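## Task

Carry the yellow bin, and no other bin, over the benches to the bench edge that two of the arms stand beside. Set the hook down next to it, lying flat on the bench, with its handle sticking out past that edge. Every other object must finish resting on the same thing it rests on now. Nothing counts if it stays in place only because a robot is holding it at the end. Finish by opening the grippers and moving the arms away.

## Robot and tools

Setup. Three identical i2rt Big YAM arms, named arm1, arm2 and arm3, work together in a physics simulation. Each one has six revolute joints, a gripper with two fingers, and a camera on its wrist (arm1_cam_wrist, arm2_cam_wrist, arm3_cam_wrist). Two more cameras, room_a and room_b, are fixed in the room. The hand can reach roughly 1.0 m out from the axis of joint 1. Loose objects can occasionally be nudged by an outside disturbance. Scene 1 asks for the yellow bin and scene 2 for the orange one. The result of finished_scene tells you the task for the next scene.

Frame. There is one shared scene frame for everything. Its origin is on the floor and +z points up. The point called hand sits halfway between the two fingertips. Along the hand's z axis the fingers point outward, and they open and close along its y axis. No line prints where the robots' feet are.

execute_actions. Arguments: actions, which is a list holding either one action or nothing, and cameras, which is optional. An action is an object keyed by arm name. Each arm you include gets a "joints" object whose values are absolute targets, not offsets: joint1_rad through joint6_rad in radians, and gripper_m in metres measured as the gap between the fingertips. Every motion listed in the action starts together, and each may finish at a different moment. One action can run for at most 15 s. Example: {"arm1": {"joints": {"gripper_m": 0.05}}, "arm2": {"joints": {"joint1_rad": 0.3}}}. Ranges, with the tolerance for counting as done in brackets:
- joint1_rad: -2.879 to 2.879 (±0.045). Turns the arm around its foot. Positive is counter-clockwise viewed from above, and 0 points the arm the way its foot faces.
- joint2_rad: 0 to 3.141 (±0.14). Shoulder. At 0 the upper arm points back and lies about level. Increasing it lifts the arm and then carries it forward.
- joint3_rad: 0 to 3.019 (±0.09). Elbow. At 0 it is folded shut, and increasing it opens it.
- joint4_rad: -1.692 to 1.57 (±0.055). Pitches the hand. Positive tips the fingers upward.
- joint5_rad: -1.57 to 1.57 (±0.03). Swings the hand sideways. Positive goes to the arm's right.
- joint6_rad: -2.094 to 2.094 (±0.035). Rolls the hand. Positive is clockwise viewed from behind.
- gripper_m: 0 to 0.093 (±0.003). Each finger pad can squeeze with about 50 to 62 N, and some grippers manage less.
When a joint or a whole arm is left out of an action, it can keep pushing toward whatever target it had before. An unknown key or a value out of range causes the whole call to be rejected, and nothing moves. An empty actions list simply returns the current state and images. For cameras you can list names, or use "all", null, or leave it out to get every camera, or pass [] to get none. The pictures line gives the order of the images. The joints move at different speeds, so the path between two postures may swing out wide.

wait: seconds, from 0 to 10. It gives no new commands and returns the state and images. zoom_image: camera plus region [x0, y0, x1, y1] in pixels of that camera's latest full image, at most 504x504 in size. read_manual: returns licence text only. finished_scene: scene, 1 or 2. It closes the scene permanently and reports whether the task succeeded, so only call it once the goal is met and holding without any robot's help.

Results. joint_status tells how each commanded joint finished. "off_target" means it stopped short and may still be pushing. "contact_stop" or "time_out" means it now holds where it ended, though a joint that timed out can keep a nearby target and go on pushing, in which case on_its_own names it. "joint command not followed", usually with a cause line, means a self- or inter-arm collision check blocked that arm's joint targets. Its gripper target still gets carried out, and the blocked joints show "not_followed" and may be retried on later actions. on_its_own lists anything this call did not command, and "held at" there is a target, not a position. To stop a joint from pushing, send it its reported position as the target. If a target is very close to the current position, the joint may not move at all. When a call reports a stop, any later motion, wait or finished_scene calls in that same reply are skipped.

Hazards. An arm does not halt when it touches something and can push with real force. Long pushing or holding a load heats the motors. A MOTOR HOT warning appears from 85 °C. At 100 °C there is an OVER-TEMPERATURE FAULT, the arm goes limp and falls, and joints report "limit_stop_at_motor_heat" until you resend their targets. Some heat stays on into the next scene. If two robots press hard against each other, the run ends. Hard hits are also dangerous, and nothing in the state reports contact between robots. The collision check can act too late, and it ignores fingers, gripper housings and wrist cameras. Objects touching robots do not count as collisions. Knocking anything off the work area or onto the floor ends the scene. The simulation keeps running while you think, and the arms hold their last command during that time.

Cameras. Each result lists its calibration (K, distortion, T_world_to_cam, pos_world) whenever it changes. Wrist-camera poses are computed from the joint readings, so they carry extra error. Lower robot motion time is better.

Each tool is called after "Call:" as name([rows], argument=value, ...), one row to a line, values as JSON.

## Session

Call:
execute_actions(actions=[])

Scene clock: 0.00 s.
arm1.joint_positions: joint1_rad=-0.689 joint2_rad=+0.472 joint3_rad=+1.552 joint4_rad=-1.296 joint5_rad=-0.258 joint6_rad=+0.123 gripper_m=+0.094
arm1.joint_status: not commanded
arm1.hand: x=-0.6158 y=-0.6607 z=+1.3741 quat_wxyz=(-0.484, +0.385, -0.674, -0.403) (m; scene frame)
arm2.joint_positions: joint1_rad=-0.827 joint2_rad=+0.545 joint3_rad=+1.419 joint4_rad=-1.328 joint5_rad=-0.176 joint6_rad=-0.071 gripper_m=+0.095
arm2.joint_status: not commanded
arm2.hand: x=+0.4315 y=-0.6372 z=+1.3480 quat_wxyz=(-0.474, +0.378, -0.756, -0.245) (m; scene frame)
arm3.joint_positions: joint1_rad=-0.137 joint2_rad=+0.440 joint3_rad=+1.595 joint4_rad=-1.284 joint5_rad=+0.118 joint6_rad=+0.354 gripper_m=+0.094
arm3.joint_status: not commanded
arm3.hand: x=+0.2956 y=+1.4973 z=+1.3908 quat_wxyz=(-0.453, -0.687, -0.296, +0.485) (m; scene frame)
pictures: arm1_cam_wrist, arm2_cam_wrist, arm3_cam_wrist, room_a, room_b
Images, in order (width x height): arm1_cam_wrist 504x504, arm2_cam_wrist 504x504, arm3_cam_wrist 504x504, room_a 896x504, room_b 896x504.

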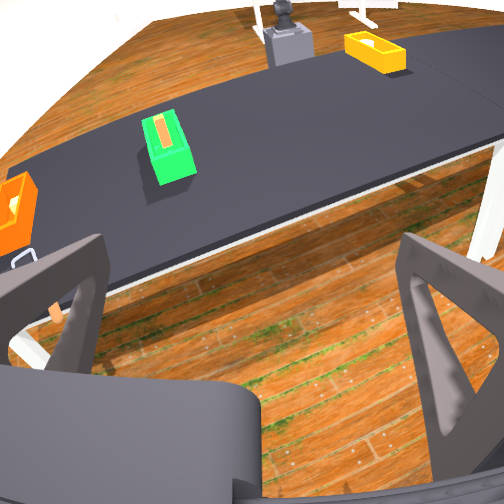

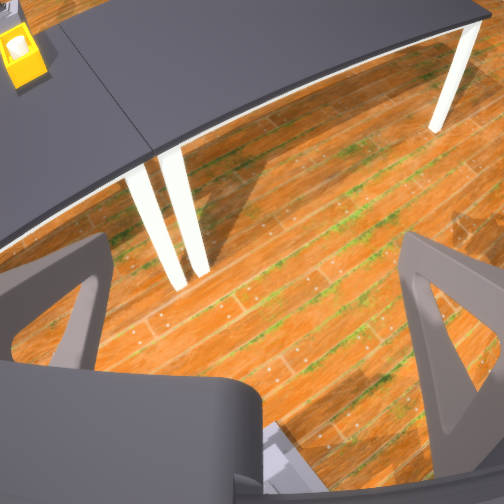

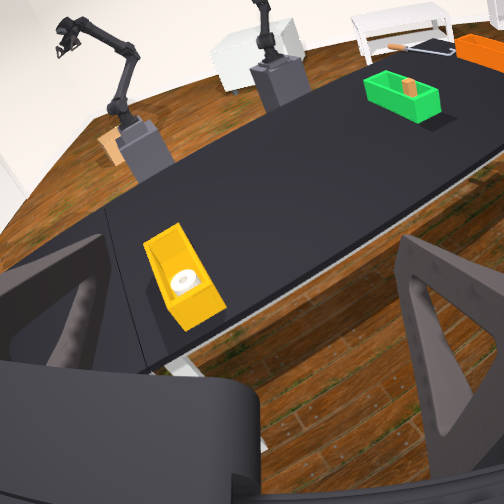

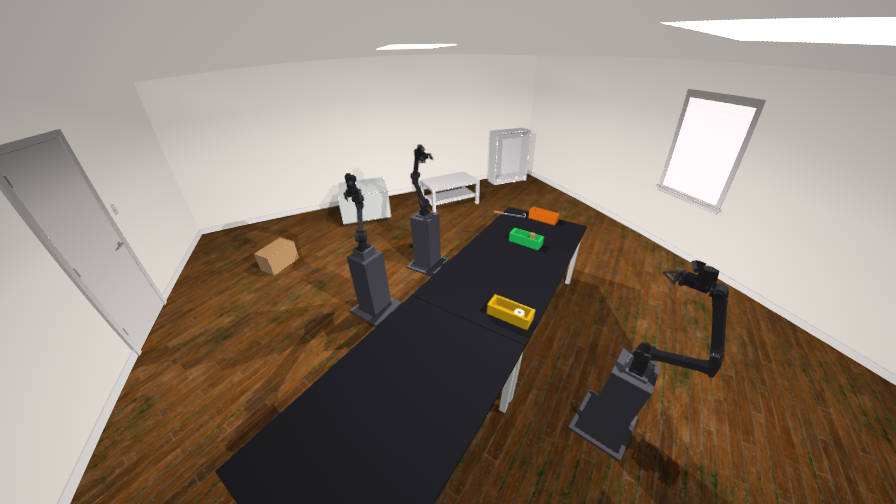

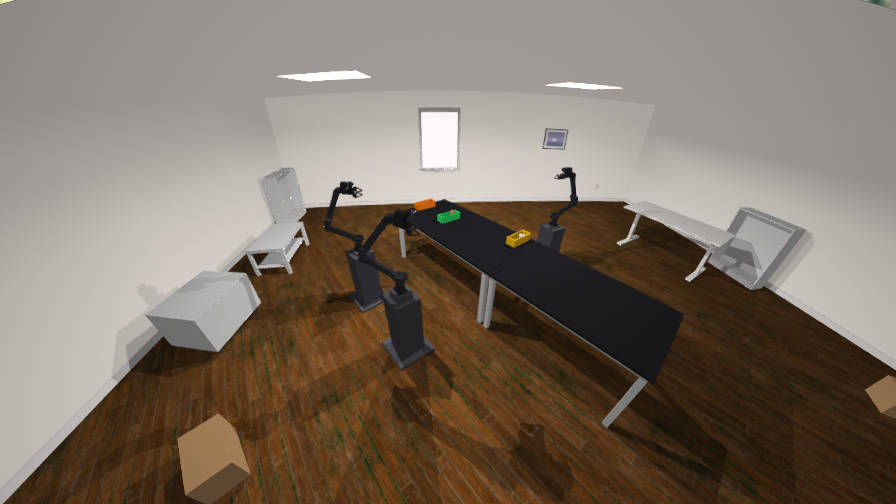

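Call:
zoom_image(camera="room_a", region=[400, 180, 640, 360])

Call:
zoom_image(camera="arm3_cam_wrist", region=[340, 20, 504, 140])

Call:
zoom_image(camera="room_b", region=[320, 170, 600, 340])

Region (400, 180, 640, 360) of room_a's 896x504 image, scaled by 2.100, with more detail than that image has; it fills the top 378 rows of this view, and the rest is white.

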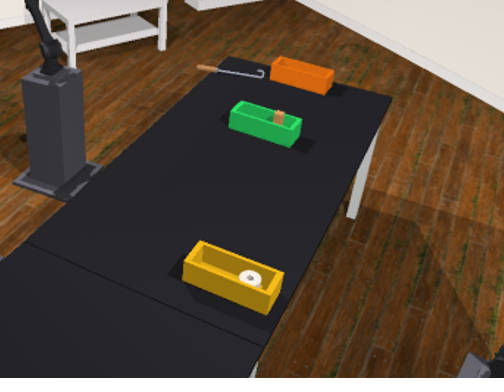

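Region (340, 20, 504, 140) of arm3_cam_wrist's 504x504 image, scaled by 3.073, with more detail than that image has; it fills the top 369 rows of this view, and the rest is white.

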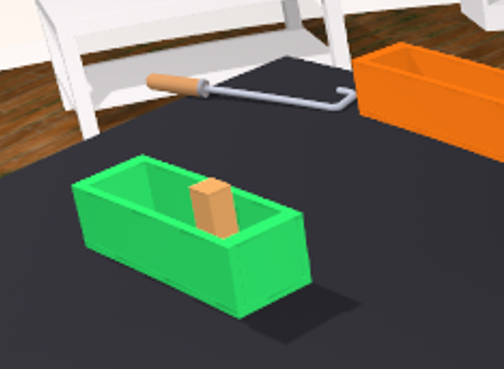

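Region (320, 170, 600, 340) of room_b's 896x504 image, scaled by 1.800, with more detail than that image has; it fills the top 306 rows of this view, and the rest is white.

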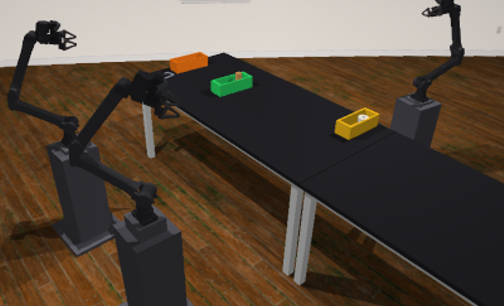

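Call:
execute_actions([
  {"arm1":{"joints":{"joint1_rad":0.375,"joint2_rad":1.673,"joint3_rad":1.026,"joint4_rad":0.147,"joint5_rad":0,"joint6_rad":0}},"arm3":{"joints":{"joint1_rad":0.172,"joint2_rad":2.0,"joint3_rad":0.9,"joint4_rad":0.9,"joint5_rad":0,"joint6_rad":0,"gripper_m":0.07}}},
], cameras=["arm1_cam_wrist","arm3_cam_wrist","room_a"])

Scene clock: 96.97 s.
arm1.joint_positions: joint1_rad=+0.379 joint2_rad=+1.654 joint3_rad=+1.026 joint4_rad=+0.120 joint5_rad=+0.000 joint6_rad=+0.012 gripper_m=+0.094
arm1.joint_status: all done
arm1.hand: x=-0.9343 y=-0.2109 z=+0.8828 quat_wxyz=(-0.268, +0.728, -0.462, -0.430) (m; scene frame)
arm2.joint_positions: joint1_rad=-0.827 joint2_rad=+0.545 joint3_rad=+1.419 joint4_rad=-1.328 joint5_rad=-0.176 joint6_rad=-0.071 gripper_m=+0.095
arm2.joint_status: not commanded
arm2.hand: x=+0.4315 y=-0.6372 z=+1.3480 quat_wxyz=(-0.474, +0.378, -0.756, -0.245) (m; scene frame)
arm3.joint_positions: joint1_rad=+0.169 joint2_rad=+1.994 joint3_rad=+0.879 joint4_rad=+0.876 joint5_rad=+0.004 joint6_rad=+0.016 gripper_m=+0.070
arm3.joint_status: all done
arm3.hand: x=+0.3528 y=+0.9392 z=+0.7718 quat_wxyz=(-0.445, -0.556, -0.551, +0.434) (m; scene frame)
pictures: arm1_cam_wrist, arm3_cam_wrist, room_a
camera_calibration (this result's frames):
arm1_cam_wrist: T_world_to_cam=[[0.907007, 0.420988, -0.0103193, 0.946583], [0.379749, -0.82826, -0.412039, 0.54828], [-0.182011, 0.369804, -0.911108, 0.836708], [0, 0, 0, 1]] pos_world=[-0.914477, -0.2538, 0.998012]
arm3_cam_wrist: T_world_to_cam=[[-0.999831, 0.015331, -0.0101392, 0.341751], [0.0182141, 0.752336, -0.658528, -0.198895], [-0.00246786, -0.658601, -0.752488, 1.32422], [0, 0, 0, 1]] pos_world=[0.348584, 1.01653, 0.868945]
Images, in order (width x height): arm1_cam_wrist 504x504, arm3_cam_wrist 504x504, room_a 896x504.

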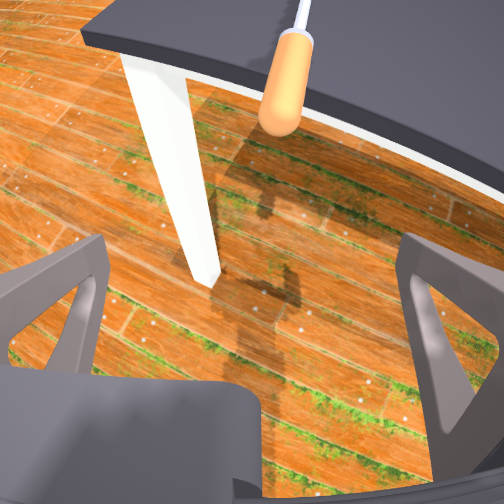

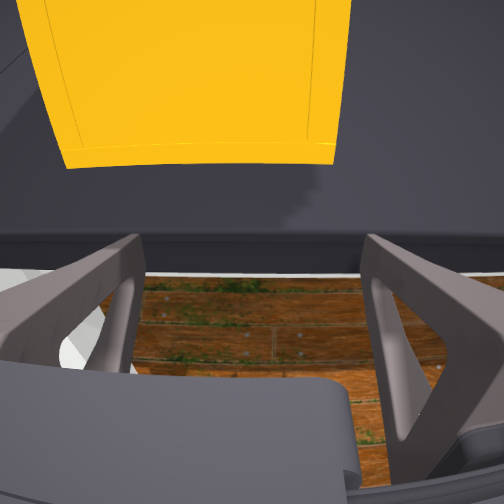

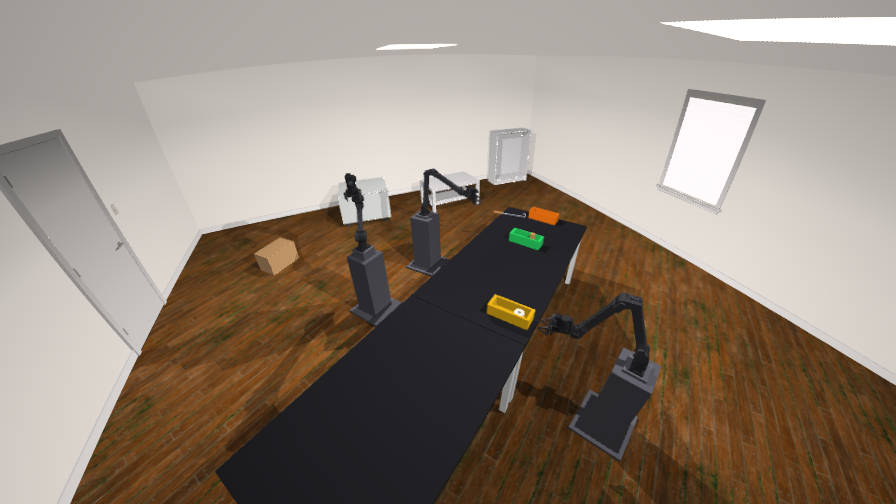

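Call:
execute_actions([
  {"arm1":{"joints":{"joint1_rad":0.349,"joint2_rad":2.177,"joint3_rad":1.6,"joint4_rad":0.1}},"arm3":{"joints":{"joint1_rad":0.205,"joint2_rad":2.035,"joint3_rad":1.12,"joint4_rad":0.76}}},
], cameras=["arm1_cam_wrist","arm3_cam_wrist","room_a"])

Scene clock: 132.27 s.
arm1.joint_positions: joint1_rad=+0.358 joint2_rad=+2.164 joint3_rad=+1.554 joint4_rad=+0.117 joint5_rad=+0.000 joint6_rad=+0.012 gripper_m=+0.094
arm1.joint_status: all done
arm1.hand: x=-0.9943 y=-0.0463 z=+0.7952 quat_wxyz=(-0.275, +0.720, -0.468, -0.432) (m; scene frame)
arm2.joint_positions: joint1_rad=-0.827 joint2_rad=+0.545 joint3_rad=+1.419 joint4_rad=-1.328 joint5_rad=-0.176 joint6_rad=-0.071 gripper_m=+0.095
arm2.joint_status: not commanded
arm2.hand: x=+0.4315 y=-0.6372 z=+1.3480 quat_wxyz=(-0.474, +0.378, -0.756, -0.245) (m; scene frame)
arm3.joint_positions: joint1_rad=+0.198 joint2_rad=+1.998 joint3_rad=+0.939 joint4_rad=+0.781 joint5_rad=+0.024 joint6_rad=+0.008 gripper_m=+0.070
arm3.joint_status: joint3_rad time_out (moved +0.061 of +0.241); the others done
arm3.on_its_own: joint3_rad reads +0.939 and still pushes toward +1.052 since a time_out
arm3.hand: x=+0.3683 y=+0.9216 z=+0.7719 quat_wxyz=(-0.432, -0.559, -0.566, +0.425) (m; scene frame)
pictures: arm1_cam_wrist, arm3_cam_wrist, room_a
camera_calibration (this result's frames):
arm1_cam_wrist: T_world_to_cam=[[0.915562, 0.402039, -0.0104972, 0.938595], [0.359871, -0.830628, -0.424912, 0.661673], [-0.17955, 0.385256, -0.905174, 0.683532], [0, 0, 0, 1]] pos_world=[-0.974731, -0.0910821, 0.909721]
arm3_cam_wrist: T_world_to_cam=[[-0.999982, 0.00442449, 0.0041257, 0.356648], [0.000841677, 0.7771, -0.629376, -0.224719], [-0.00599075, -0.629361, -0.77709, 1.30611], [0, 0, 0, 1]] pos_world=[0.364656, 0.995069, 0.872064]
Images, in order (width x height): arm1_cam_wrist 504x504, arm3_cam_wrist 504x504, room_a 896x504.

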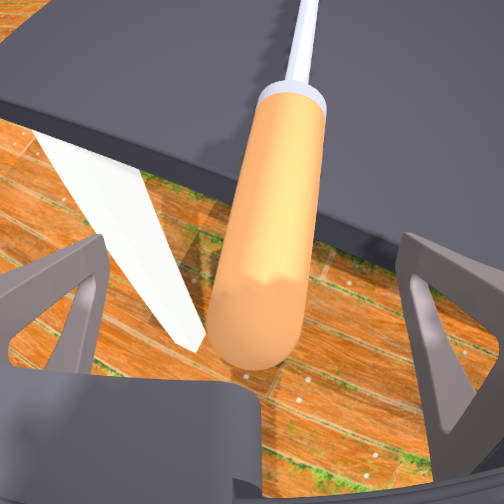

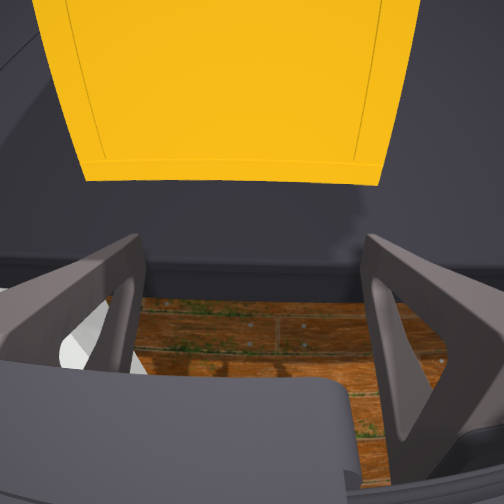

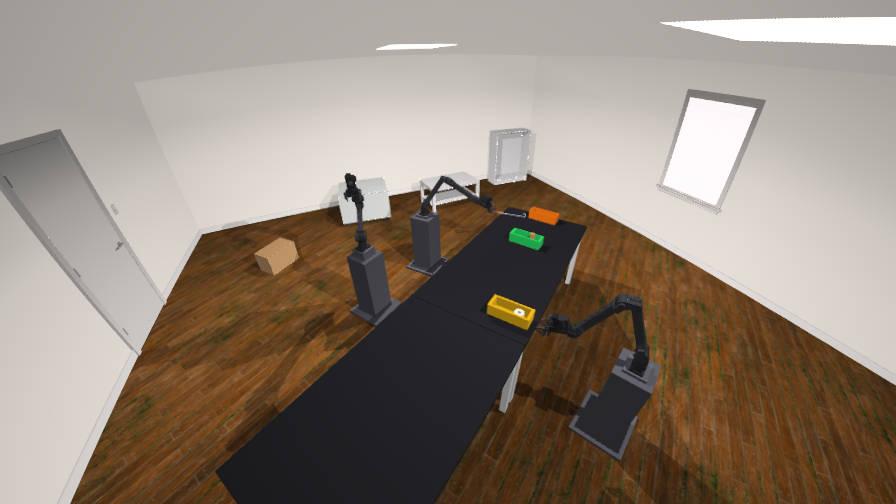

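Call:
execute_actions([
  {"arm1":{"joints":{"joint4_rad":0.05}},"arm3":{"joints":{"joint2_rad":1.89,"joint3_rad":0.94,"joint5_rad":0,"joint1_rad":0.215}}},
], cameras=[])

Call:
execute_actions([
  {"arm1":{"joints":{"gripper_m":0.0}}},
], cameras=["arm1_cam_wrist","arm3_cam_wrist"])

Scene clock: 140.47 s.
arm1.joint_positions: joint1_rad=+0.358 joint2_rad=+2.164 joint3_rad=+1.554 joint4_rad=+0.070 joint5_rad=+0.000 joint6_rad=+0.012 gripper_m=+0.094
arm1.joint_status: all done
arm1.hand: x=-0.9919 y=-0.0515 z=+0.7853 quat_wxyz=(-0.265, +0.730, -0.475, -0.415) (m; scene frame)
arm2.joint_positions: joint1_rad=-0.827 joint2_rad=+0.545 joint3_rad=+1.419 joint4_rad=-1.328 joint5_rad=-0.176 joint6_rad=-0.071 gripper_m=+0.095
arm2.joint_status: not commanded
arm2.hand: x=+0.4315 y=-0.6372 z=+1.3480 quat_wxyz=(-0.474, +0.378, -0.756, -0.245) (m; scene frame)
arm3.joint_positions: joint1_rad=+0.211 joint2_rad=+1.901 joint3_rad=+0.934 joint4_rad=+0.767 joint5_rad=+0.004 joint6_rad=+0.008 gripper_m=+0.070
arm3.joint_status: all done
arm3.hand: x=+0.3803 y=+0.9201 z=+0.8289 quat_wxyz=(-0.463, -0.534, -0.556, +0.438) (m; scene frame)
pictures: none
No camera images: the call's "cameras" was empty. Leave "cameras" out to get every camera's image.

Scene clock: 141.20 s.
arm1.joint_positions: joint1_rad=+0.357 joint2_rad=+2.164 joint3_rad=+1.554 joint4_rad=+0.070 joint5_rad=+0.002 joint6_rad=+0.013 gripper_m=+0.029
arm1.joint_status: gripper_m off_target (ended at +0.029, target +0.000)
arm1.hand: x=-0.9904 y=-0.0509 z=+0.7851 quat_wxyz=(-0.266, +0.729, -0.476, -0.414) (m; scene frame)
arm2.joint_positions: joint1_rad=-0.827 joint2_rad=+0.545 joint3_rad=+1.419 joint4_rad=-1.328 joint5_rad=-0.176 joint6_rad=-0.071 gripper_m=+0.095
arm2.joint_status: not commanded
arm2.hand: x=+0.4315 y=-0.6372 z=+1.3480 quat_wxyz=(-0.474, +0.378, -0.756, -0.245) (m; scene frame)
arm3.joint_positions: joint1_rad=+0.211 joint2_rad=+1.901 joint3_rad=+0.934 joint4_rad=+0.767 joint5_rad=+0.004 joint6_rad=+0.008 gripper_m=+0.070
arm3.joint_status: not commanded
arm3.hand: x=+0.3803 y=+0.9201 z=+0.8289 quat_wxyz=(-0.463, -0.534, -0.556, +0.438) (m; scene frame)
pictures: arm1_cam_wrist, arm3_cam_wrist
camera_calibration (this result's frames):
arm1_cam_wrist: T_world_to_cam=[[0.917297, 0.398104, -0.00893228, 0.937029], [0.364852, -0.849243, -0.381667, 0.62222], [-0.159529, 0.346843, -0.924257, 0.709715], [0, 0, 0, 1]] pos_world=[-0.973332, -0.0907782, 0.90181]
arm3_cam_wrist: T_world_to_cam=[[-0.999622, -0.0273561, -0.00280995, 0.403258], [-0.0179266, 0.725703, -0.687775, -0.0848777], [0.0208541, -0.687464, -0.725919, 1.35033], [0, 0, 0, 1]] pos_world=[0.373424, 1.00093, 0.922985]
Images, in order (width x height): arm1_cam_wrist 504x504, arm3_cam_wrist 504x504.

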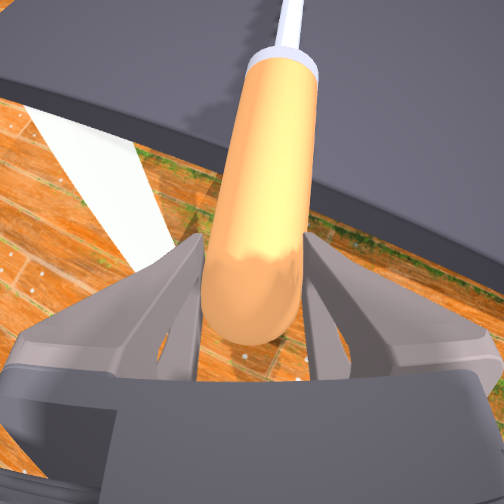

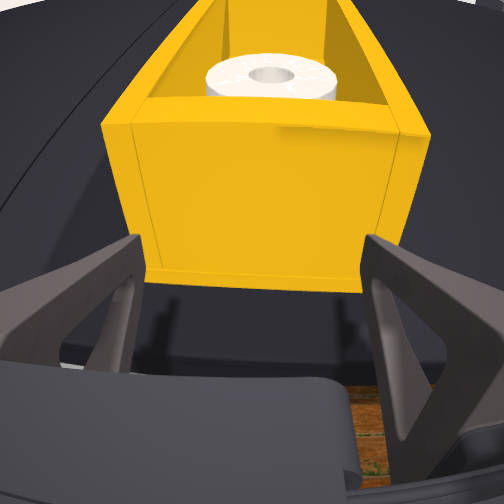

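Call:
execute_actions([
  {"arm1":{"joints":{"joint2_rad":1.93}},"arm3":{"joints":{"joint2_rad":2.127,"joint3_rad":1.325,"joint4_rad":0.68,"joint1_rad":0.19,"gripper_m":0.05}}},
], cameras=["arm1_cam_wrist","room_a"])

Scene clock: 153.93 s.
arm1.joint_positions: joint1_rad=+0.356 joint2_rad=+1.915 joint3_rad=+1.554 joint4_rad=+0.049 joint5_rad=+0.001 joint6_rad=+0.013 gripper_m=+0.028
arm1.joint_status: all done
arm1.hand: x=-0.9870 y=-0.0587 z=+0.9779 quat_wxyz=(-0.317, +0.678, -0.442, -0.495) (m; scene frame)
arm2.joint_positions: joint1_rad=-0.827 joint2_rad=+0.545 joint3_rad=+1.419 joint4_rad=-1.328 joint5_rad=-0.176 joint6_rad=-0.071 gripper_m=+0.095
arm2.joint_status: not commanded
arm2.hand: x=+0.4315 y=-0.6372 z=+1.3480 quat_wxyz=(-0.474, +0.378, -0.756, -0.245) (m; scene frame)
arm3.joint_positions: joint1_rad=+0.194 joint2_rad=+2.127 joint3_rad=+1.287 joint4_rad=+0.688 joint5_rad=+0.004 joint6_rad=+0.008 gripper_m=+0.050
arm3.joint_status: all done
arm3.hand: x=+0.3732 y=+0.8089 z=+0.8213 quat_wxyz=(-0.473, -0.528, -0.540, +0.454) (m; scene frame)
pictures: arm1_cam_wrist, room_a
camera_calibration (this result's frames):
arm1_cam_wrist: T_world_to_cam=[[0.915726, 0.401592, -0.0130452, 0.941489], [0.31991, -0.748347, -0.581063, 0.844464], [-0.243112, 0.527921, -0.813754, 0.711215], [0, 0, 0, 1]] pos_world=[-0.959393, -0.121606, 1.08172]
Images, in order (width x height): arm1_cam_wrist 504x504, room_a 896x504.

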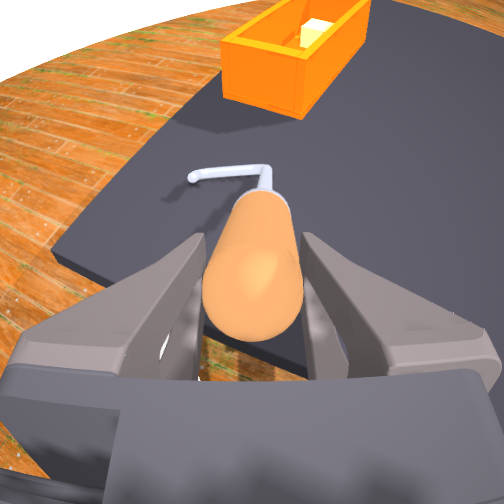

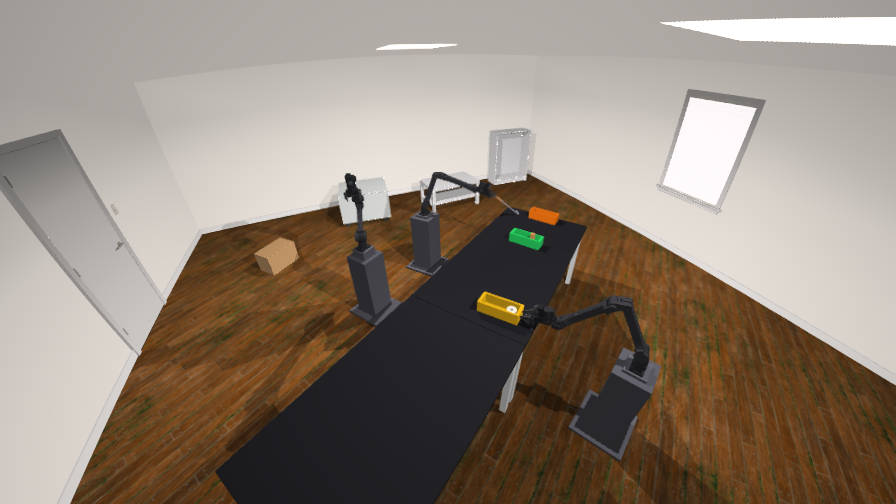

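Call:
execute_actions([
  {"arm1":{"joints":{"joint2_rad":1.68,"joint3_rad":1.18,"joint4_rad":0.21}},"arm3":{"joints":{"joint2_rad":2.33,"joint3_rad":1.72,"joint4_rad":0.485}}},
], cameras=["arm1_cam_wrist","room_a"])

Scene clock: 175.47 s.
arm1.joint_positions: joint1_rad=+0.356 joint2_rad=+1.682 joint3_rad=+1.182 joint4_rad=+0.175 joint5_rad=+0.001 joint6_rad=+0.013 gripper_m=+0.028
arm1.joint_status: all done
arm1.hand: x=-0.9435 y=-0.1545 z=+0.9625 quat_wxyz=(-0.314, +0.680, -0.444, -0.491) (m; scene frame)
arm2.joint_positions: joint1_rad=-0.827 joint2_rad=+0.545 joint3_rad=+1.419 joint4_rad=-1.328 joint5_rad=-0.176 joint6_rad=-0.071 gripper_m=+0.095
arm2.joint_status: not commanded
arm2.hand: x=+0.4315 y=-0.6372 z=+1.3480 quat_wxyz=(-0.474, +0.378, -0.756, -0.245) (m; scene frame)
arm3.joint_positions: joint1_rad=+0.194 joint2_rad=+2.316 joint3_rad=+1.676 joint4_rad=+0.496 joint5_rad=+0.004 joint6_rad=+0.000 gripper_m=+0.050
arm3.joint_status: all done
arm3.hand: x=+0.3766 y=+0.7082 z=+0.8266 quat_wxyz=(-0.473, -0.524, -0.540, +0.458) (m; scene frame)
pictures: arm1_cam_wrist, room_a
camera_calibration (this result's frames):
arm1_cam_wrist: T_world_to_cam=[[0.915803, 0.40142, -0.012892, 0.93979], [0.322701, -0.754563, -0.5714, 0.742305], [-0.239099, 0.51913, -0.82057, 0.768842], [0, 0, 0, 1]] pos_world=[-0.916376, -0.216263, 1.06716]
Images, in order (width x height): arm1_cam_wrist 504x504, room_a 896x504.

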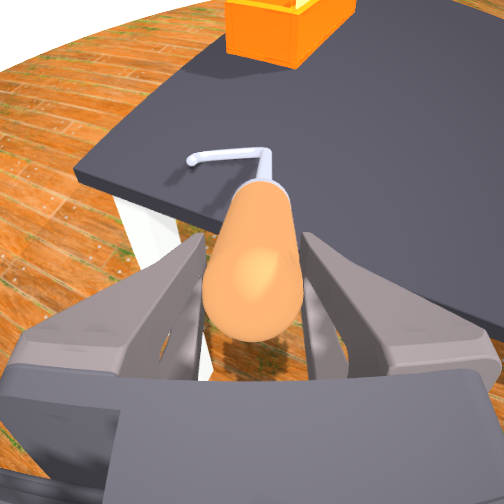

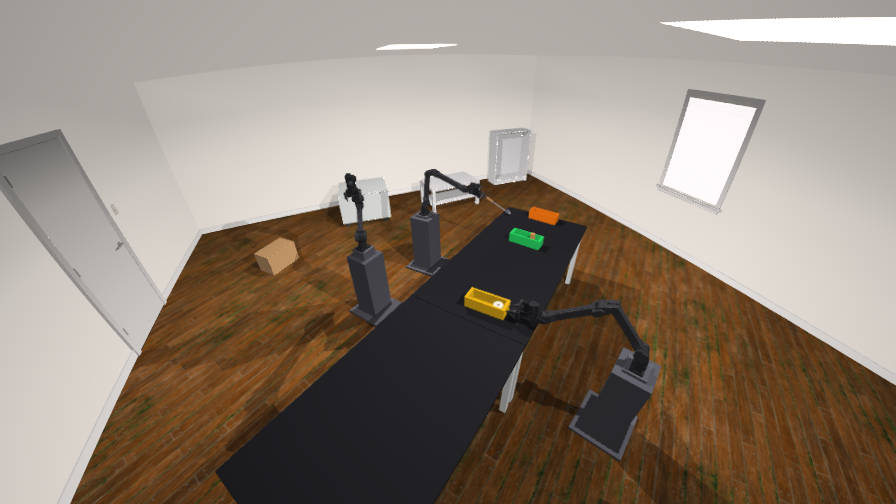

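Call:
execute_actions([
  {"arm1":{"joints":{"joint1_rad":-0.4}},"arm3":{"joints":{"joint2_rad":2.545,"joint3_rad":2.12,"joint4_rad":0.35}}},
], cameras=["arm1_cam_wrist","room_a"])

Scene clock: 183.63 s.
arm1.joint_positions: joint1_rad=-0.411 joint2_rad=+1.682 joint3_rad=+1.182 joint4_rad=+0.175 joint5_rad=+0.005 joint6_rad=+0.013 gripper_m=+0.028
arm1.joint_status: all done
arm1.hand: x=-0.4196 y=-0.1329 z=+0.9642 quat_wxyz=(-0.477, +0.464, -0.666, -0.337) (m; scene frame)
arm2.joint_positions: joint1_rad=-0.827 joint2_rad=+0.545 joint3_rad=+1.419 joint4_rad=-1.328 joint5_rad=-0.176 joint6_rad=-0.071 gripper_m=+0.095
arm2.joint_status: not commanded
arm2.hand: x=+0.4315 y=-0.6372 z=+1.3480 quat_wxyz=(-0.474, +0.378, -0.756, -0.245) (m; scene frame)
arm3.joint_positions: joint1_rad=+0.194 joint2_rad=+2.528 joint3_rad=+2.069 joint4_rad=+0.360 joint5_rad=+0.004 joint6_rad=-0.001 gripper_m=+0.050
arm3.joint_status: all done
arm3.hand: x=+0.3794 y=+0.6287 z=+0.8281 quat_wxyz=(-0.485, -0.513, -0.530, +0.470) (m; scene frame)
pictures: arm1_cam_wrist, room_a
camera_calibration (this result's frames):
arm1_cam_wrist: T_world_to_cam=[[0.936668, -0.350028, -0.0115166, 0.358876], [-0.292958, -0.765083, -0.573431, 0.332774], [0.191906, 0.540488, -0.819173, 1.06661], [0, 0, 0, 1]] pos_world=[-0.443348, -0.196276, 1.0687]
Images, in order (width x height): arm1_cam_wrist 504x504, room_a 896x504.

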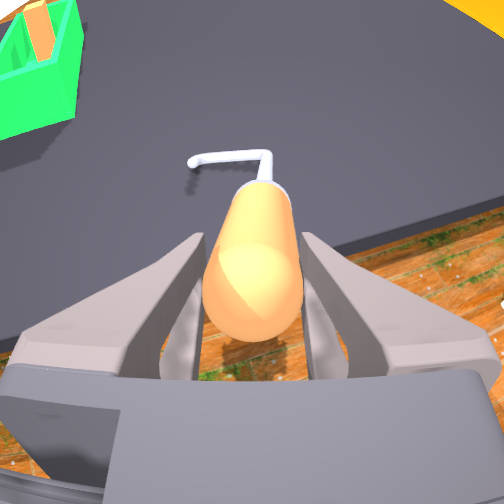

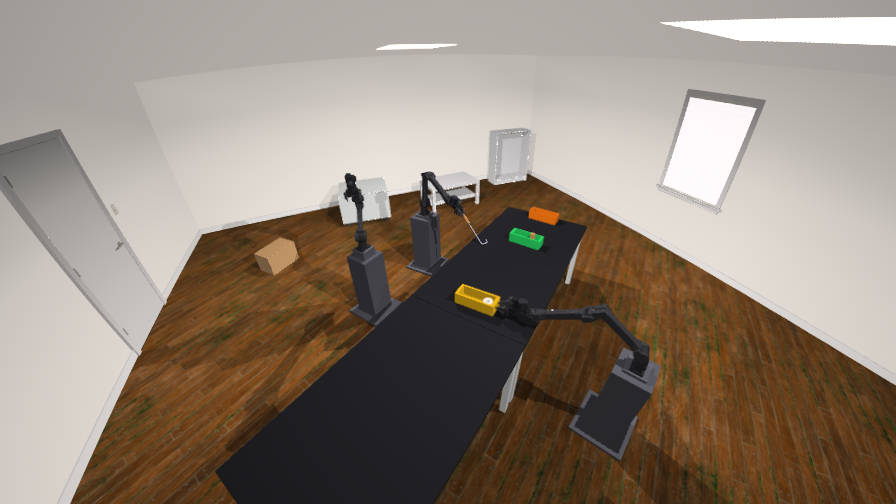

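Call:
execute_actions([
  {"arm1":{"joints":{"joint1_rad":-0.83,"joint2_rad":2.45,"joint3_rad":2.02,"joint4_rad":0.5,"joint5_rad":-0.768}},"arm3":{"joints":{"joint2_rad":2.8,"joint3_rad":2.62,"joint4_rad":0.17}}},
], cameras=["arm1_cam_wrist","room_a"])

Scene clock: 195.23 s.
arm1.joint_positions: joint1_rad=-0.830 joint2_rad=+2.450 joint3_rad=+1.961 joint4_rad=+0.466 joint5_rad=-0.766 joint6_rad=+0.013 gripper_m=+0.028
arm1.joint_status: all done
arm1.hand: x=-0.1263 y=-0.0634 z=+0.8624 quat_wxyz=(-0.488, +0.499, -0.509, -0.504) (m; scene frame)
arm2.joint_positions: joint1_rad=-0.827 joint2_rad=+0.545 joint3_rad=+1.419 joint4_rad=-1.328 joint5_rad=-0.176 joint6_rad=-0.071 gripper_m=+0.095
arm2.joint_status: not commanded
arm2.hand: x=+0.4315 y=-0.6372 z=+1.3480 quat_wxyz=(-0.474, +0.378, -0.756, -0.245) (m; scene frame)
arm3.joint_positions: joint1_rad=+0.194 joint2_rad=+2.786 joint3_rad=+2.568 joint4_rad=+0.180 joint5_rad=+0.004 joint6_rad=-0.001 gripper_m=+0.050
arm3.joint_status: all done
arm3.hand: x=+0.3816 y=+0.5675 z=+0.8357 quat_wxyz=(-0.501, -0.499, -0.515, +0.485) (m; scene frame)
pictures: arm1_cam_wrist, room_a
camera_calibration (this result's frames):
arm1_cam_wrist: T_world_to_cam=[[0.999482, -0.000863915, -0.032178, 0.155196], [-0.0260665, -0.608243, -0.793323, 0.646743], [-0.0188867, 0.79375, -0.607951, 0.696602], [0, 0, 0, 1]] pos_world=[-0.1251, -0.159417, 0.941569]
Images, in order (width x height): arm1_cam_wrist 504x504, room_a 896x504.

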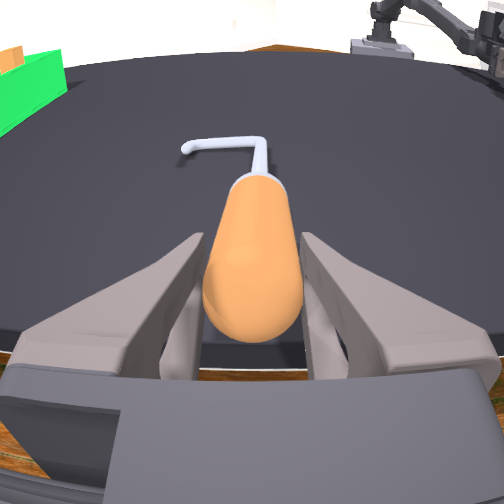

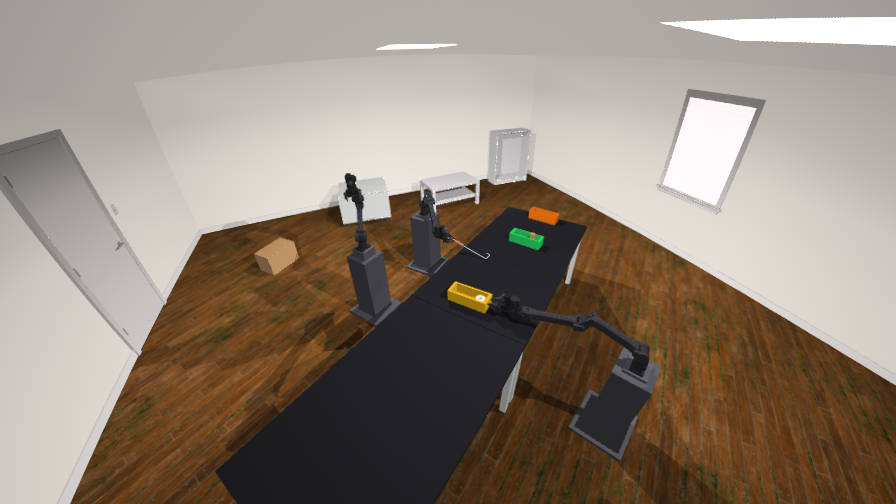

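Call:
execute_actions([
  {"arm1":{"joints":{"joint2_rad":2.575,"joint3_rad":2.055,"joint4_rad":0.615}},"arm3":{"joints":{"joint2_rad":1.2,"joint3_rad":0.9,"joint4_rad":0.0}}},
], cameras=["arm1_cam_wrist"])

Scene clock: 202.83 s.
arm1.joint_positions: joint1_rad=-0.830 joint2_rad=+2.570 joint3_rad=+2.003 joint4_rad=+0.585 joint5_rad=-0.767 joint6_rad=+0.013 gripper_m=+0.028
arm1.joint_status: all done
arm1.hand: x=-0.1228 y=-0.0596 z=+0.8031 quat_wxyz=(-0.502, +0.499, -0.495, -0.504) (m; scene frame)
arm2.joint_positions: joint1_rad=-0.827 joint2_rad=+0.545 joint3_rad=+1.419 joint4_rad=-1.328 joint5_rad=-0.176 joint6_rad=-0.071 gripper_m=+0.095
arm2.joint_status: not commanded
arm2.hand: x=+0.4315 y=-0.6372 z=+1.3480 quat_wxyz=(-0.474, +0.378, -0.756, -0.245) (m; scene frame)
arm3.joint_positions: joint1_rad=+0.194 joint2_rad=+1.221 joint3_rad=+0.878 joint4_rad=+0.004 joint5_rad=+0.004 joint6_rad=-0.001 gripper_m=+0.050
arm3.joint_status: all done
arm3.hand: x=+0.3646 y=+1.0407 z=+1.0237 quat_wxyz=(-0.418, -0.566, -0.584, +0.405) (m; scene frame)
pictures: arm1_cam_wrist
camera_calibration (this result's frames):
arm1_cam_wrist: T_world_to_cam=[[0.999989, 0.00129414, -0.00459939, 0.127857], [-0.00297336, -0.584964, -0.811054, 0.620556], [-0.00374009, 0.811058, -0.584953, 0.642106], [0, 0, 0, 1]] pos_world=[-0.123609, -0.157949, 0.879495]
Images, in order (width x height): arm1_cam_wrist 504x504.

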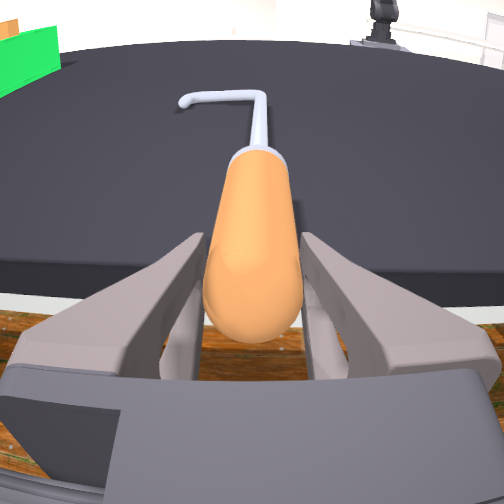

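Call:
execute_actions([
  {"arm1":{"joints":{"joint2_rad":2.597}}},
], cameras=[])

Call:
execute_actions([
  {"arm1":{"joints":{"gripper_m":0.09}}},
], cameras=["arm1_cam_wrist"])

Call:
execute_actions([
  {"arm1":{"joints":{"joint2_rad":2.3}},"arm2":{"joints":{"joint1_rad":0.2,"joint5_rad":0.629,"joint6_rad":0,"joint4_rad":0.3,"joint2_rad":1.2}}},
], cameras=[])

Call:
execute_actions([
  {"arm1":{"joints":{"joint1_rad":0.5,"joint2_rad":1.0,"joint3_rad":1.0,"joint4_rad":0,"joint5_rad":0}}},
], cameras=[])

Call:
execute_actions([
  {"arm2":{"joints":{"joint1_rad":0.627,"joint2_rad":2.43,"joint3_rad":1.82,"joint4_rad":0.68}}},
], cameras=["arm2_cam_wrist","room_a"])

Scene clock: 221.07 s.
arm1.joint_positions: joint1_rad=-0.830 joint2_rad=+2.570 joint3_rad=+2.003 joint4_rad=+0.585 joint5_rad=-0.767 joint6_rad=+0.013 gripper_m=+0.028
arm1.joint_status: all done
arm1.hand: x=-0.1228 y=-0.0596 z=+0.8031 quat_wxyz=(-0.502, +0.499, -0.495, -0.504) (m; scene frame)
arm2.joint_positions: joint1_rad=-0.827 joint2_rad=+0.545 joint3_rad=+1.419 joint4_rad=-1.328 joint5_rad=-0.176 joint6_rad=-0.071 gripper_m=+0.095
arm2.joint_status: not commanded
arm2.hand: x=+0.4315 y=-0.6372 z=+1.3480 quat_wxyz=(-0.474, +0.378, -0.756, -0.245) (m; scene frame)
arm3.joint_positions: joint1_rad=+0.194 joint2_rad=+1.221 joint3_rad=+0.878 joint4_rad=+0.004 joint5_rad=+0.004 joint6_rad=-0.001 gripper_m=+0.050
arm3.joint_status: not commanded
arm3.hand: x=+0.3646 y=+1.0407 z=+1.0237 quat_wxyz=(-0.418, -0.566, -0.584, +0.405) (m; scene frame)
pictures: none
No camera images: the call's "cameras" was empty. Leave "cameras" out to get every camera's image.

Scene clock: 221.77 s.
arm1.joint_positions: joint1_rad=-0.830 joint2_rad=+2.570 joint3_rad=+2.004 joint4_rad=+0.590 joint5_rad=-0.767 joint6_rad=+0.013 gripper_m=+0.090
arm1.joint_status: all done
arm1.hand: x=-0.1226 y=-0.0594 z=+0.8049 quat_wxyz=(-0.504, +0.499, -0.492, -0.505) (m; scene frame)
arm2.joint_positions: joint1_rad=-0.827 joint2_rad=+0.545 joint3_rad=+1.419 joint4_rad=-1.328 joint5_rad=-0.176 joint6_rad=-0.071 gripper_m=+0.095
arm2.joint_status: not commanded
arm2.hand: x=+0.4315 y=-0.6372 z=+1.3480 quat_wxyz=(-0.474, +0.378, -0.756, -0.245) (m; scene frame)
arm3.joint_positions: joint1_rad=+0.194 joint2_rad=+1.221 joint3_rad=+0.878 joint4_rad=+0.004 joint5_rad=+0.004 joint6_rad=-0.001 gripper_m=+0.050
arm3.joint_status: not commanded
arm3.hand: x=+0.3646 y=+1.0407 z=+1.0237 quat_wxyz=(-0.418, -0.566, -0.584, +0.405) (m; scene frame)
pictures: arm1_cam_wrist
camera_calibration (this result's frames):
arm1_cam_wrist: T_world_to_cam=[[0.999999, 0.00132113, -0.00012798, 0.124076], [0.000663618, -0.581143, -0.813801, 0.625002], [-0.00114952, 0.8138, -0.581143, 0.640389], [0, 0, 0, 1]] pos_world=[-0.123755, -0.158097, 0.880802]
Images, in order (width x height): arm1_cam_wrist 504x504.

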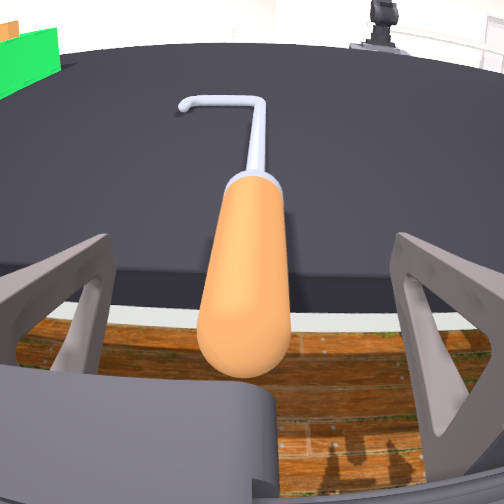

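Scene clock: 223.60 s.
arm1.joint_positions: joint1_rad=-0.830 joint2_rad=+2.272 joint3_rad=+2.043 joint4_rad=+0.607 joint5_rad=-0.767 joint6_rad=+0.013 gripper_m=+0.090
arm1.joint_status: all done
arm1.hand: x=-0.1396 y=-0.0763 z=+1.0899 quat_wxyz=(-0.620, +0.488, -0.358, -0.499) (m; scene frame)
arm2.joint_positions: joint1_rad=+0.203 joint2_rad=+1.197 joint3_rad=+1.415 joint4_rad=+0.286 joint5_rad=+0.626 joint6_rad=-0.011 gripper_m=+0.095
arm2.joint_status: all done
arm2.hand: x=+0.3018 y=-0.2762 z=+1.4703 quat_wxyz=(-0.642, +0.211, -0.509, -0.534) (m; scene frame)
arm3.joint_positions: joint1_rad=+0.194 joint2_rad=+1.221 joint3_rad=+0.878 joint4_rad=+0.004 joint5_rad=+0.004 joint6_rad=-0.001 gripper_m=+0.050
arm3.joint_status: not commanded
arm3.hand: x=+0.3646 y=+1.0407 z=+1.0237 quat_wxyz=(-0.418, -0.566, -0.584, +0.405) (m; scene frame)
pictures: none
No camera images: the call's "cameras" was empty. Leave "cameras" out to get every camera's image.

Scene clock: 225.37 s.
arm1.joint_positions: joint1_rad=+0.496 joint2_rad=+0.989 joint3_rad=+1.015 joint4_rad=+0.020 joint5_rad=-0.002 joint6_rad=+0.009 gripper_m=+0.090
arm1.joint_status: all done
arm1.hand: x=-0.9229 y=-0.3714 z=+1.2296 quat_wxyz=(-0.345, +0.606, -0.334, -0.635) (m; scene frame)
arm2.joint_positions: joint1_rad=+0.203 joint2_rad=+1.197 joint3_rad=+1.415 joint4_rad=+0.286 joint5_rad=+0.626 joint6_rad=-0.011 gripper_m=+0.095
arm2.joint_status: not commanded
arm2.hand: x=+0.3018 y=-0.2762 z=+1.4703 quat_wxyz=(-0.642, +0.211, -0.509, -0.534) (m; scene frame)
arm3.joint_positions: joint1_rad=+0.194 joint2_rad=+1.221 joint3_rad=+0.878 joint4_rad=+0.004 joint5_rad=+0.004 joint6_rad=-0.001 gripper_m=+0.050
arm3.joint_status: not commanded
arm3.hand: x=+0.3646 y=+1.0407 z=+1.0237 quat_wxyz=(-0.418, -0.566, -0.584, +0.405) (m; scene frame)
pictures: none
No camera images: the call's "cameras" was empty. Leave "cameras" out to get every camera's image.

Scene clock: 227.23 s.
arm1.joint_positions: joint1_rad=+0.496 joint2_rad=+0.989 joint3_rad=+1.015 joint4_rad=+0.020 joint5_rad=-0.002 joint6_rad=+0.009 gripper_m=+0.090
arm1.joint_status: not commanded
arm1.hand: x=-0.9229 y=-0.3714 z=+1.2296 quat_wxyz=(-0.345, +0.606, -0.334, -0.635) (m; scene frame)
arm2.joint_positions: joint1_rad=+0.634 joint2_rad=+2.432 joint3_rad=+1.789 joint4_rad=+0.674 joint5_rad=+0.627 joint6_rad=-0.011 gripper_m=+0.095
arm2.joint_status: all done
arm2.hand: x=-0.1300 y=-0.0310 z=+0.8795 quat_wxyz=(-0.502, +0.495, -0.492, -0.511) (m; scene frame)
arm3.joint_positions: joint1_rad=+0.194 joint2_rad=+1.221 joint3_rad=+0.878 joint4_rad=+0.004 joint5_rad=+0.004 joint6_rad=-0.001 gripper_m=+0.050
arm3.joint_status: not commanded
arm3.hand: x=+0.3646 y=+1.0407 z=+1.0237 quat_wxyz=(-0.418, -0.566, -0.584, +0.405) (m; scene frame)
pictures: arm2_cam_wrist, room_a
camera_calibration (this result's frames):
arm2_cam_wrist: T_world_to_cam=[[0.999408, 0.0225381, -0.0259764, 0.157646], [-0.00863377, -0.56671, -0.823872, 0.706489], [-0.0332896, 0.823609, -0.56618, 0.639187], [0, 0, 0, 1]] pos_world=[-0.130175, -0.129619, 0.948047]
Images, in order (width x height): arm2_cam_wrist 504x504, room_a 896x504.

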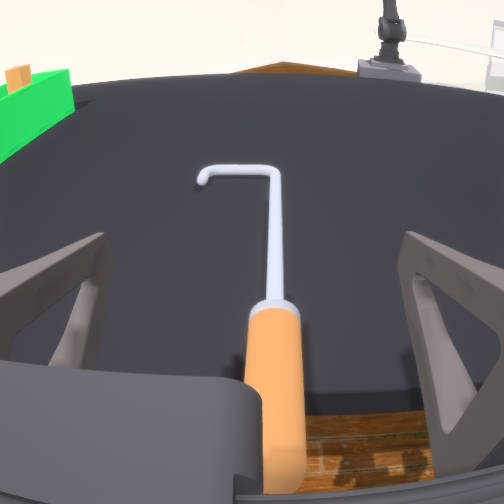

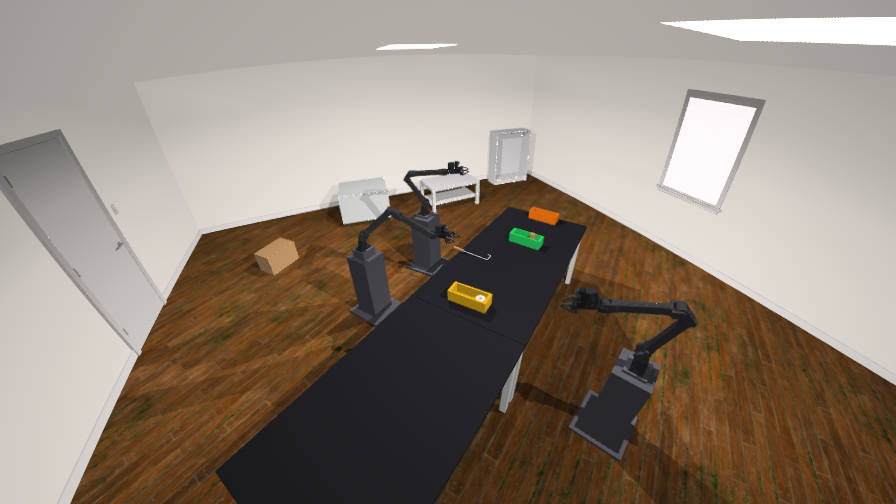

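Call:
execute_actions([
  {"arm2":{"joints":{"joint1_rad":0.6,"joint2_rad":2.61,"joint3_rad":1.92,"joint4_rad":0.73,"joint5_rad":0.61}}},
], cameras=["arm2_cam_wrist"])

Scene clock: 234.47 s.
arm1.joint_positions: joint1_rad=+0.496 joint2_rad=+0.989 joint3_rad=+1.015 joint4_rad=+0.020 joint5_rad=-0.002 joint6_rad=+0.009 gripper_m=+0.090
arm1.joint_status: not commanded
arm1.hand: x=-0.9229 y=-0.3714 z=+1.2296 quat_wxyz=(-0.345, +0.606, -0.334, -0.635) (m; scene frame)
arm2.joint_positions: joint1_rad=+0.600 joint2_rad=+2.597 joint3_rad=+1.903 joint4_rad=+0.722 joint5_rad=+0.612 joint6_rad=-0.011 gripper_m=+0.095
arm2.joint_status: all done
arm2.hand: x=-0.1149 y=-0.0034 z=+0.8065 quat_wxyz=(-0.507, +0.491, -0.497, -0.505) (m; scene frame)
arm3.joint_positions: joint1_rad=+0.194 joint2_rad=+1.221 joint3_rad=+0.878 joint4_rad=+0.004 joint5_rad=+0.004 joint6_rad=-0.001 gripper_m=+0.050
arm3.joint_status: not commanded
arm3.hand: x=+0.3646 y=+1.0407 z=+1.0237 quat_wxyz=(-0.418, -0.566, -0.584, +0.405) (m; scene frame)
pictures: arm2_cam_wrist
camera_calibration (this result's frames):
arm2_cam_wrist: T_world_to_cam=[[0.999705, 0.00264943, -0.0241369, 0.138453], [-0.018361, -0.567998, -0.822825, 0.660179], [-0.0158897, 0.823026, -0.567781, 0.578922], [0, 0, 0, 1]] pos_world=[-0.117092, -0.101855, 0.875255]
Images, in order (width x height): arm2_cam_wrist 504x504.

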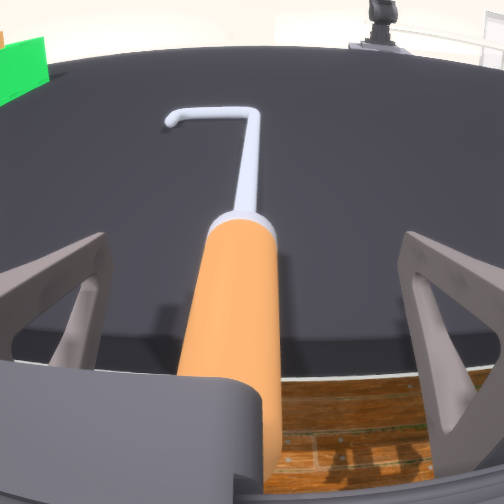

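Call:
execute_actions([
  {"arm2":{"joints":{"joint3_rad":1.87}}},
], cameras=["arm2_cam_wrist"])

Scene clock: 240.50 s.
arm1.joint_positions: joint1_rad=+0.496 joint2_rad=+0.989 joint3_rad=+1.015 joint4_rad=+0.020 joint5_rad=-0.002 joint6_rad=+0.009 gripper_m=+0.090
arm1.joint_status: not commanded
arm1.hand: x=-0.9229 y=-0.3714 z=+1.2296 quat_wxyz=(-0.345, +0.606, -0.334, -0.635) (m; scene frame)
arm2.joint_positions: joint1_rad=+0.600 joint2_rad=+2.597 joint3_rad=+1.870 joint4_rad=+0.722 joint5_rad=+0.612 joint6_rad=-0.011 gripper_m=+0.095
arm2.joint_status: all done
arm2.hand: x=-0.1101 y=-0.0102 z=+0.7896 quat_wxyz=(-0.505, +0.503, -0.499, -0.493) (m; scene frame)
arm3.joint_positions: joint1_rad=+0.194 joint2_rad=+1.221 joint3_rad=+0.878 joint4_rad=+0.004 joint5_rad=+0.004 joint6_rad=-0.001 gripper_m=+0.050
arm3.joint_status: not commanded
arm3.hand: x=+0.3646 y=+1.0407 z=+1.0237 quat_wxyz=(-0.418, -0.566, -0.584, +0.405) (m; scene frame)
pictures: arm2_cam_wrist
camera_calibration (this result's frames):
arm2_cam_wrist: T_world_to_cam=[[0.999984, 0.00216077, -0.00516077, 0.118369], [-0.00288885, -0.590527, -0.807012, 0.631464], [-0.00479135, 0.807015, -0.590512, 0.593995], [0, 0, 0, 1]] pos_world=[-0.113697, -0.106721, 0.860971]
Images, in order (width x height): arm2_cam_wrist 504x504.

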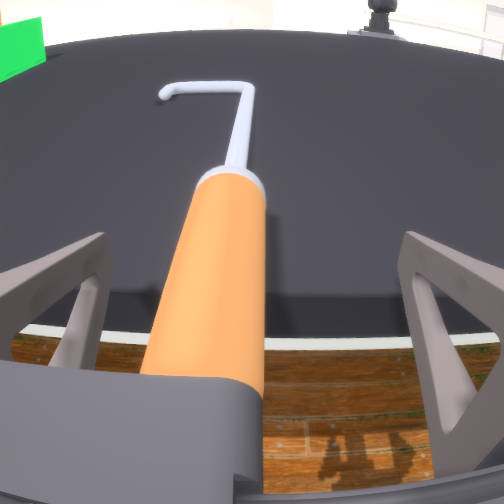

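Call:
execute_actions([
  {"arm2":{"joints":{"gripper_m":0}}},
], cameras=[])

Call:
execute_actions([
  {"arm2":{"joints":{"joint2_rad":2.5}}},
], cameras=["arm2_cam_wrist"])

Scene clock: 246.87 s.
arm1.joint_positions: joint1_rad=+0.496 joint2_rad=+0.989 joint3_rad=+1.015 joint4_rad=+0.020 joint5_rad=-0.002 joint6_rad=+0.009 gripper_m=+0.090
arm1.joint_status: not commanded
arm1.hand: x=-0.9229 y=-0.3714 z=+1.2296 quat_wxyz=(-0.345, +0.606, -0.334, -0.635) (m; scene frame)
arm2.joint_positions: joint1_rad=+0.600 joint2_rad=+2.597 joint3_rad=+1.870 joint4_rad=+0.722 joint5_rad=+0.609 joint6_rad=-0.010 gripper_m=+0.029
arm2.joint_status: gripper_m off_target (ended at +0.029, target +0.000)
arm2.hand: x=-0.1106 y=-0.0102 z=+0.7896 quat_wxyz=(-0.504, +0.503, -0.499, -0.494) (m; scene frame)
arm3.joint_positions: joint1_rad=+0.194 joint2_rad=+1.221 joint3_rad=+0.878 joint4_rad=+0.004 joint5_rad=+0.004 joint6_rad=-0.001 gripper_m=+0.050
arm3.joint_status: not commanded
arm3.hand: x=+0.3646 y=+1.0407 z=+1.0237 quat_wxyz=(-0.418, -0.566, -0.584, +0.405) (m; scene frame)
pictures: none
No camera images: the call's "cameras" was empty. Leave "cameras" out to get every camera's image.

Scene clock: 247.80 s.
arm1.joint_positions: joint1_rad=+0.496 joint2_rad=+0.989 joint3_rad=+1.015 joint4_rad=+0.020 joint5_rad=-0.002 joint6_rad=+0.009 gripper_m=+0.090
arm1.joint_status: not commanded
arm1.hand: x=-0.9229 y=-0.3714 z=+1.2296 quat_wxyz=(-0.345, +0.606, -0.334, -0.635) (m; scene frame)
arm2.joint_positions: joint1_rad=+0.600 joint2_rad=+2.529 joint3_rad=+1.855 joint4_rad=+0.721 joint5_rad=+0.609 joint6_rad=-0.010 gripper_m=+0.029
arm2.joint_status: all done
arm2.hand: x=-0.1122 y=-0.0080 z=+0.8410 quat_wxyz=(-0.508, +0.484, -0.495, -0.512) (m; scene frame)
arm3.joint_positions: joint1_rad=+0.194 joint2_rad=+1.221 joint3_rad=+0.878 joint4_rad=+0.004 joint5_rad=+0.004 joint6_rad=-0.001 gripper_m=+0.050
arm3.joint_status: not commanded
arm3.hand: x=+0.3646 y=+1.0407 z=+1.0237 quat_wxyz=(-0.418, -0.566, -0.584, +0.405) (m; scene frame)
pictures: arm2_cam_wrist
camera_calibration (this result's frames):
arm2_cam_wrist: T_world_to_cam=[[0.999343, 0.00587141, -0.0357762, 0.146434], [-0.0265113, -0.554758, -0.831589, 0.692531], [-0.0247297, 0.831991, -0.554238, 0.59006], [0, 0, 0, 1]] pos_world=[-0.113386, -0.107597, 0.908174]
Images, in order (width x height): arm2_cam_wrist 504x504.

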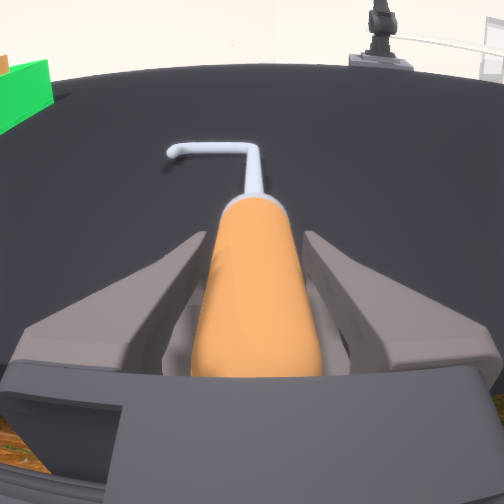

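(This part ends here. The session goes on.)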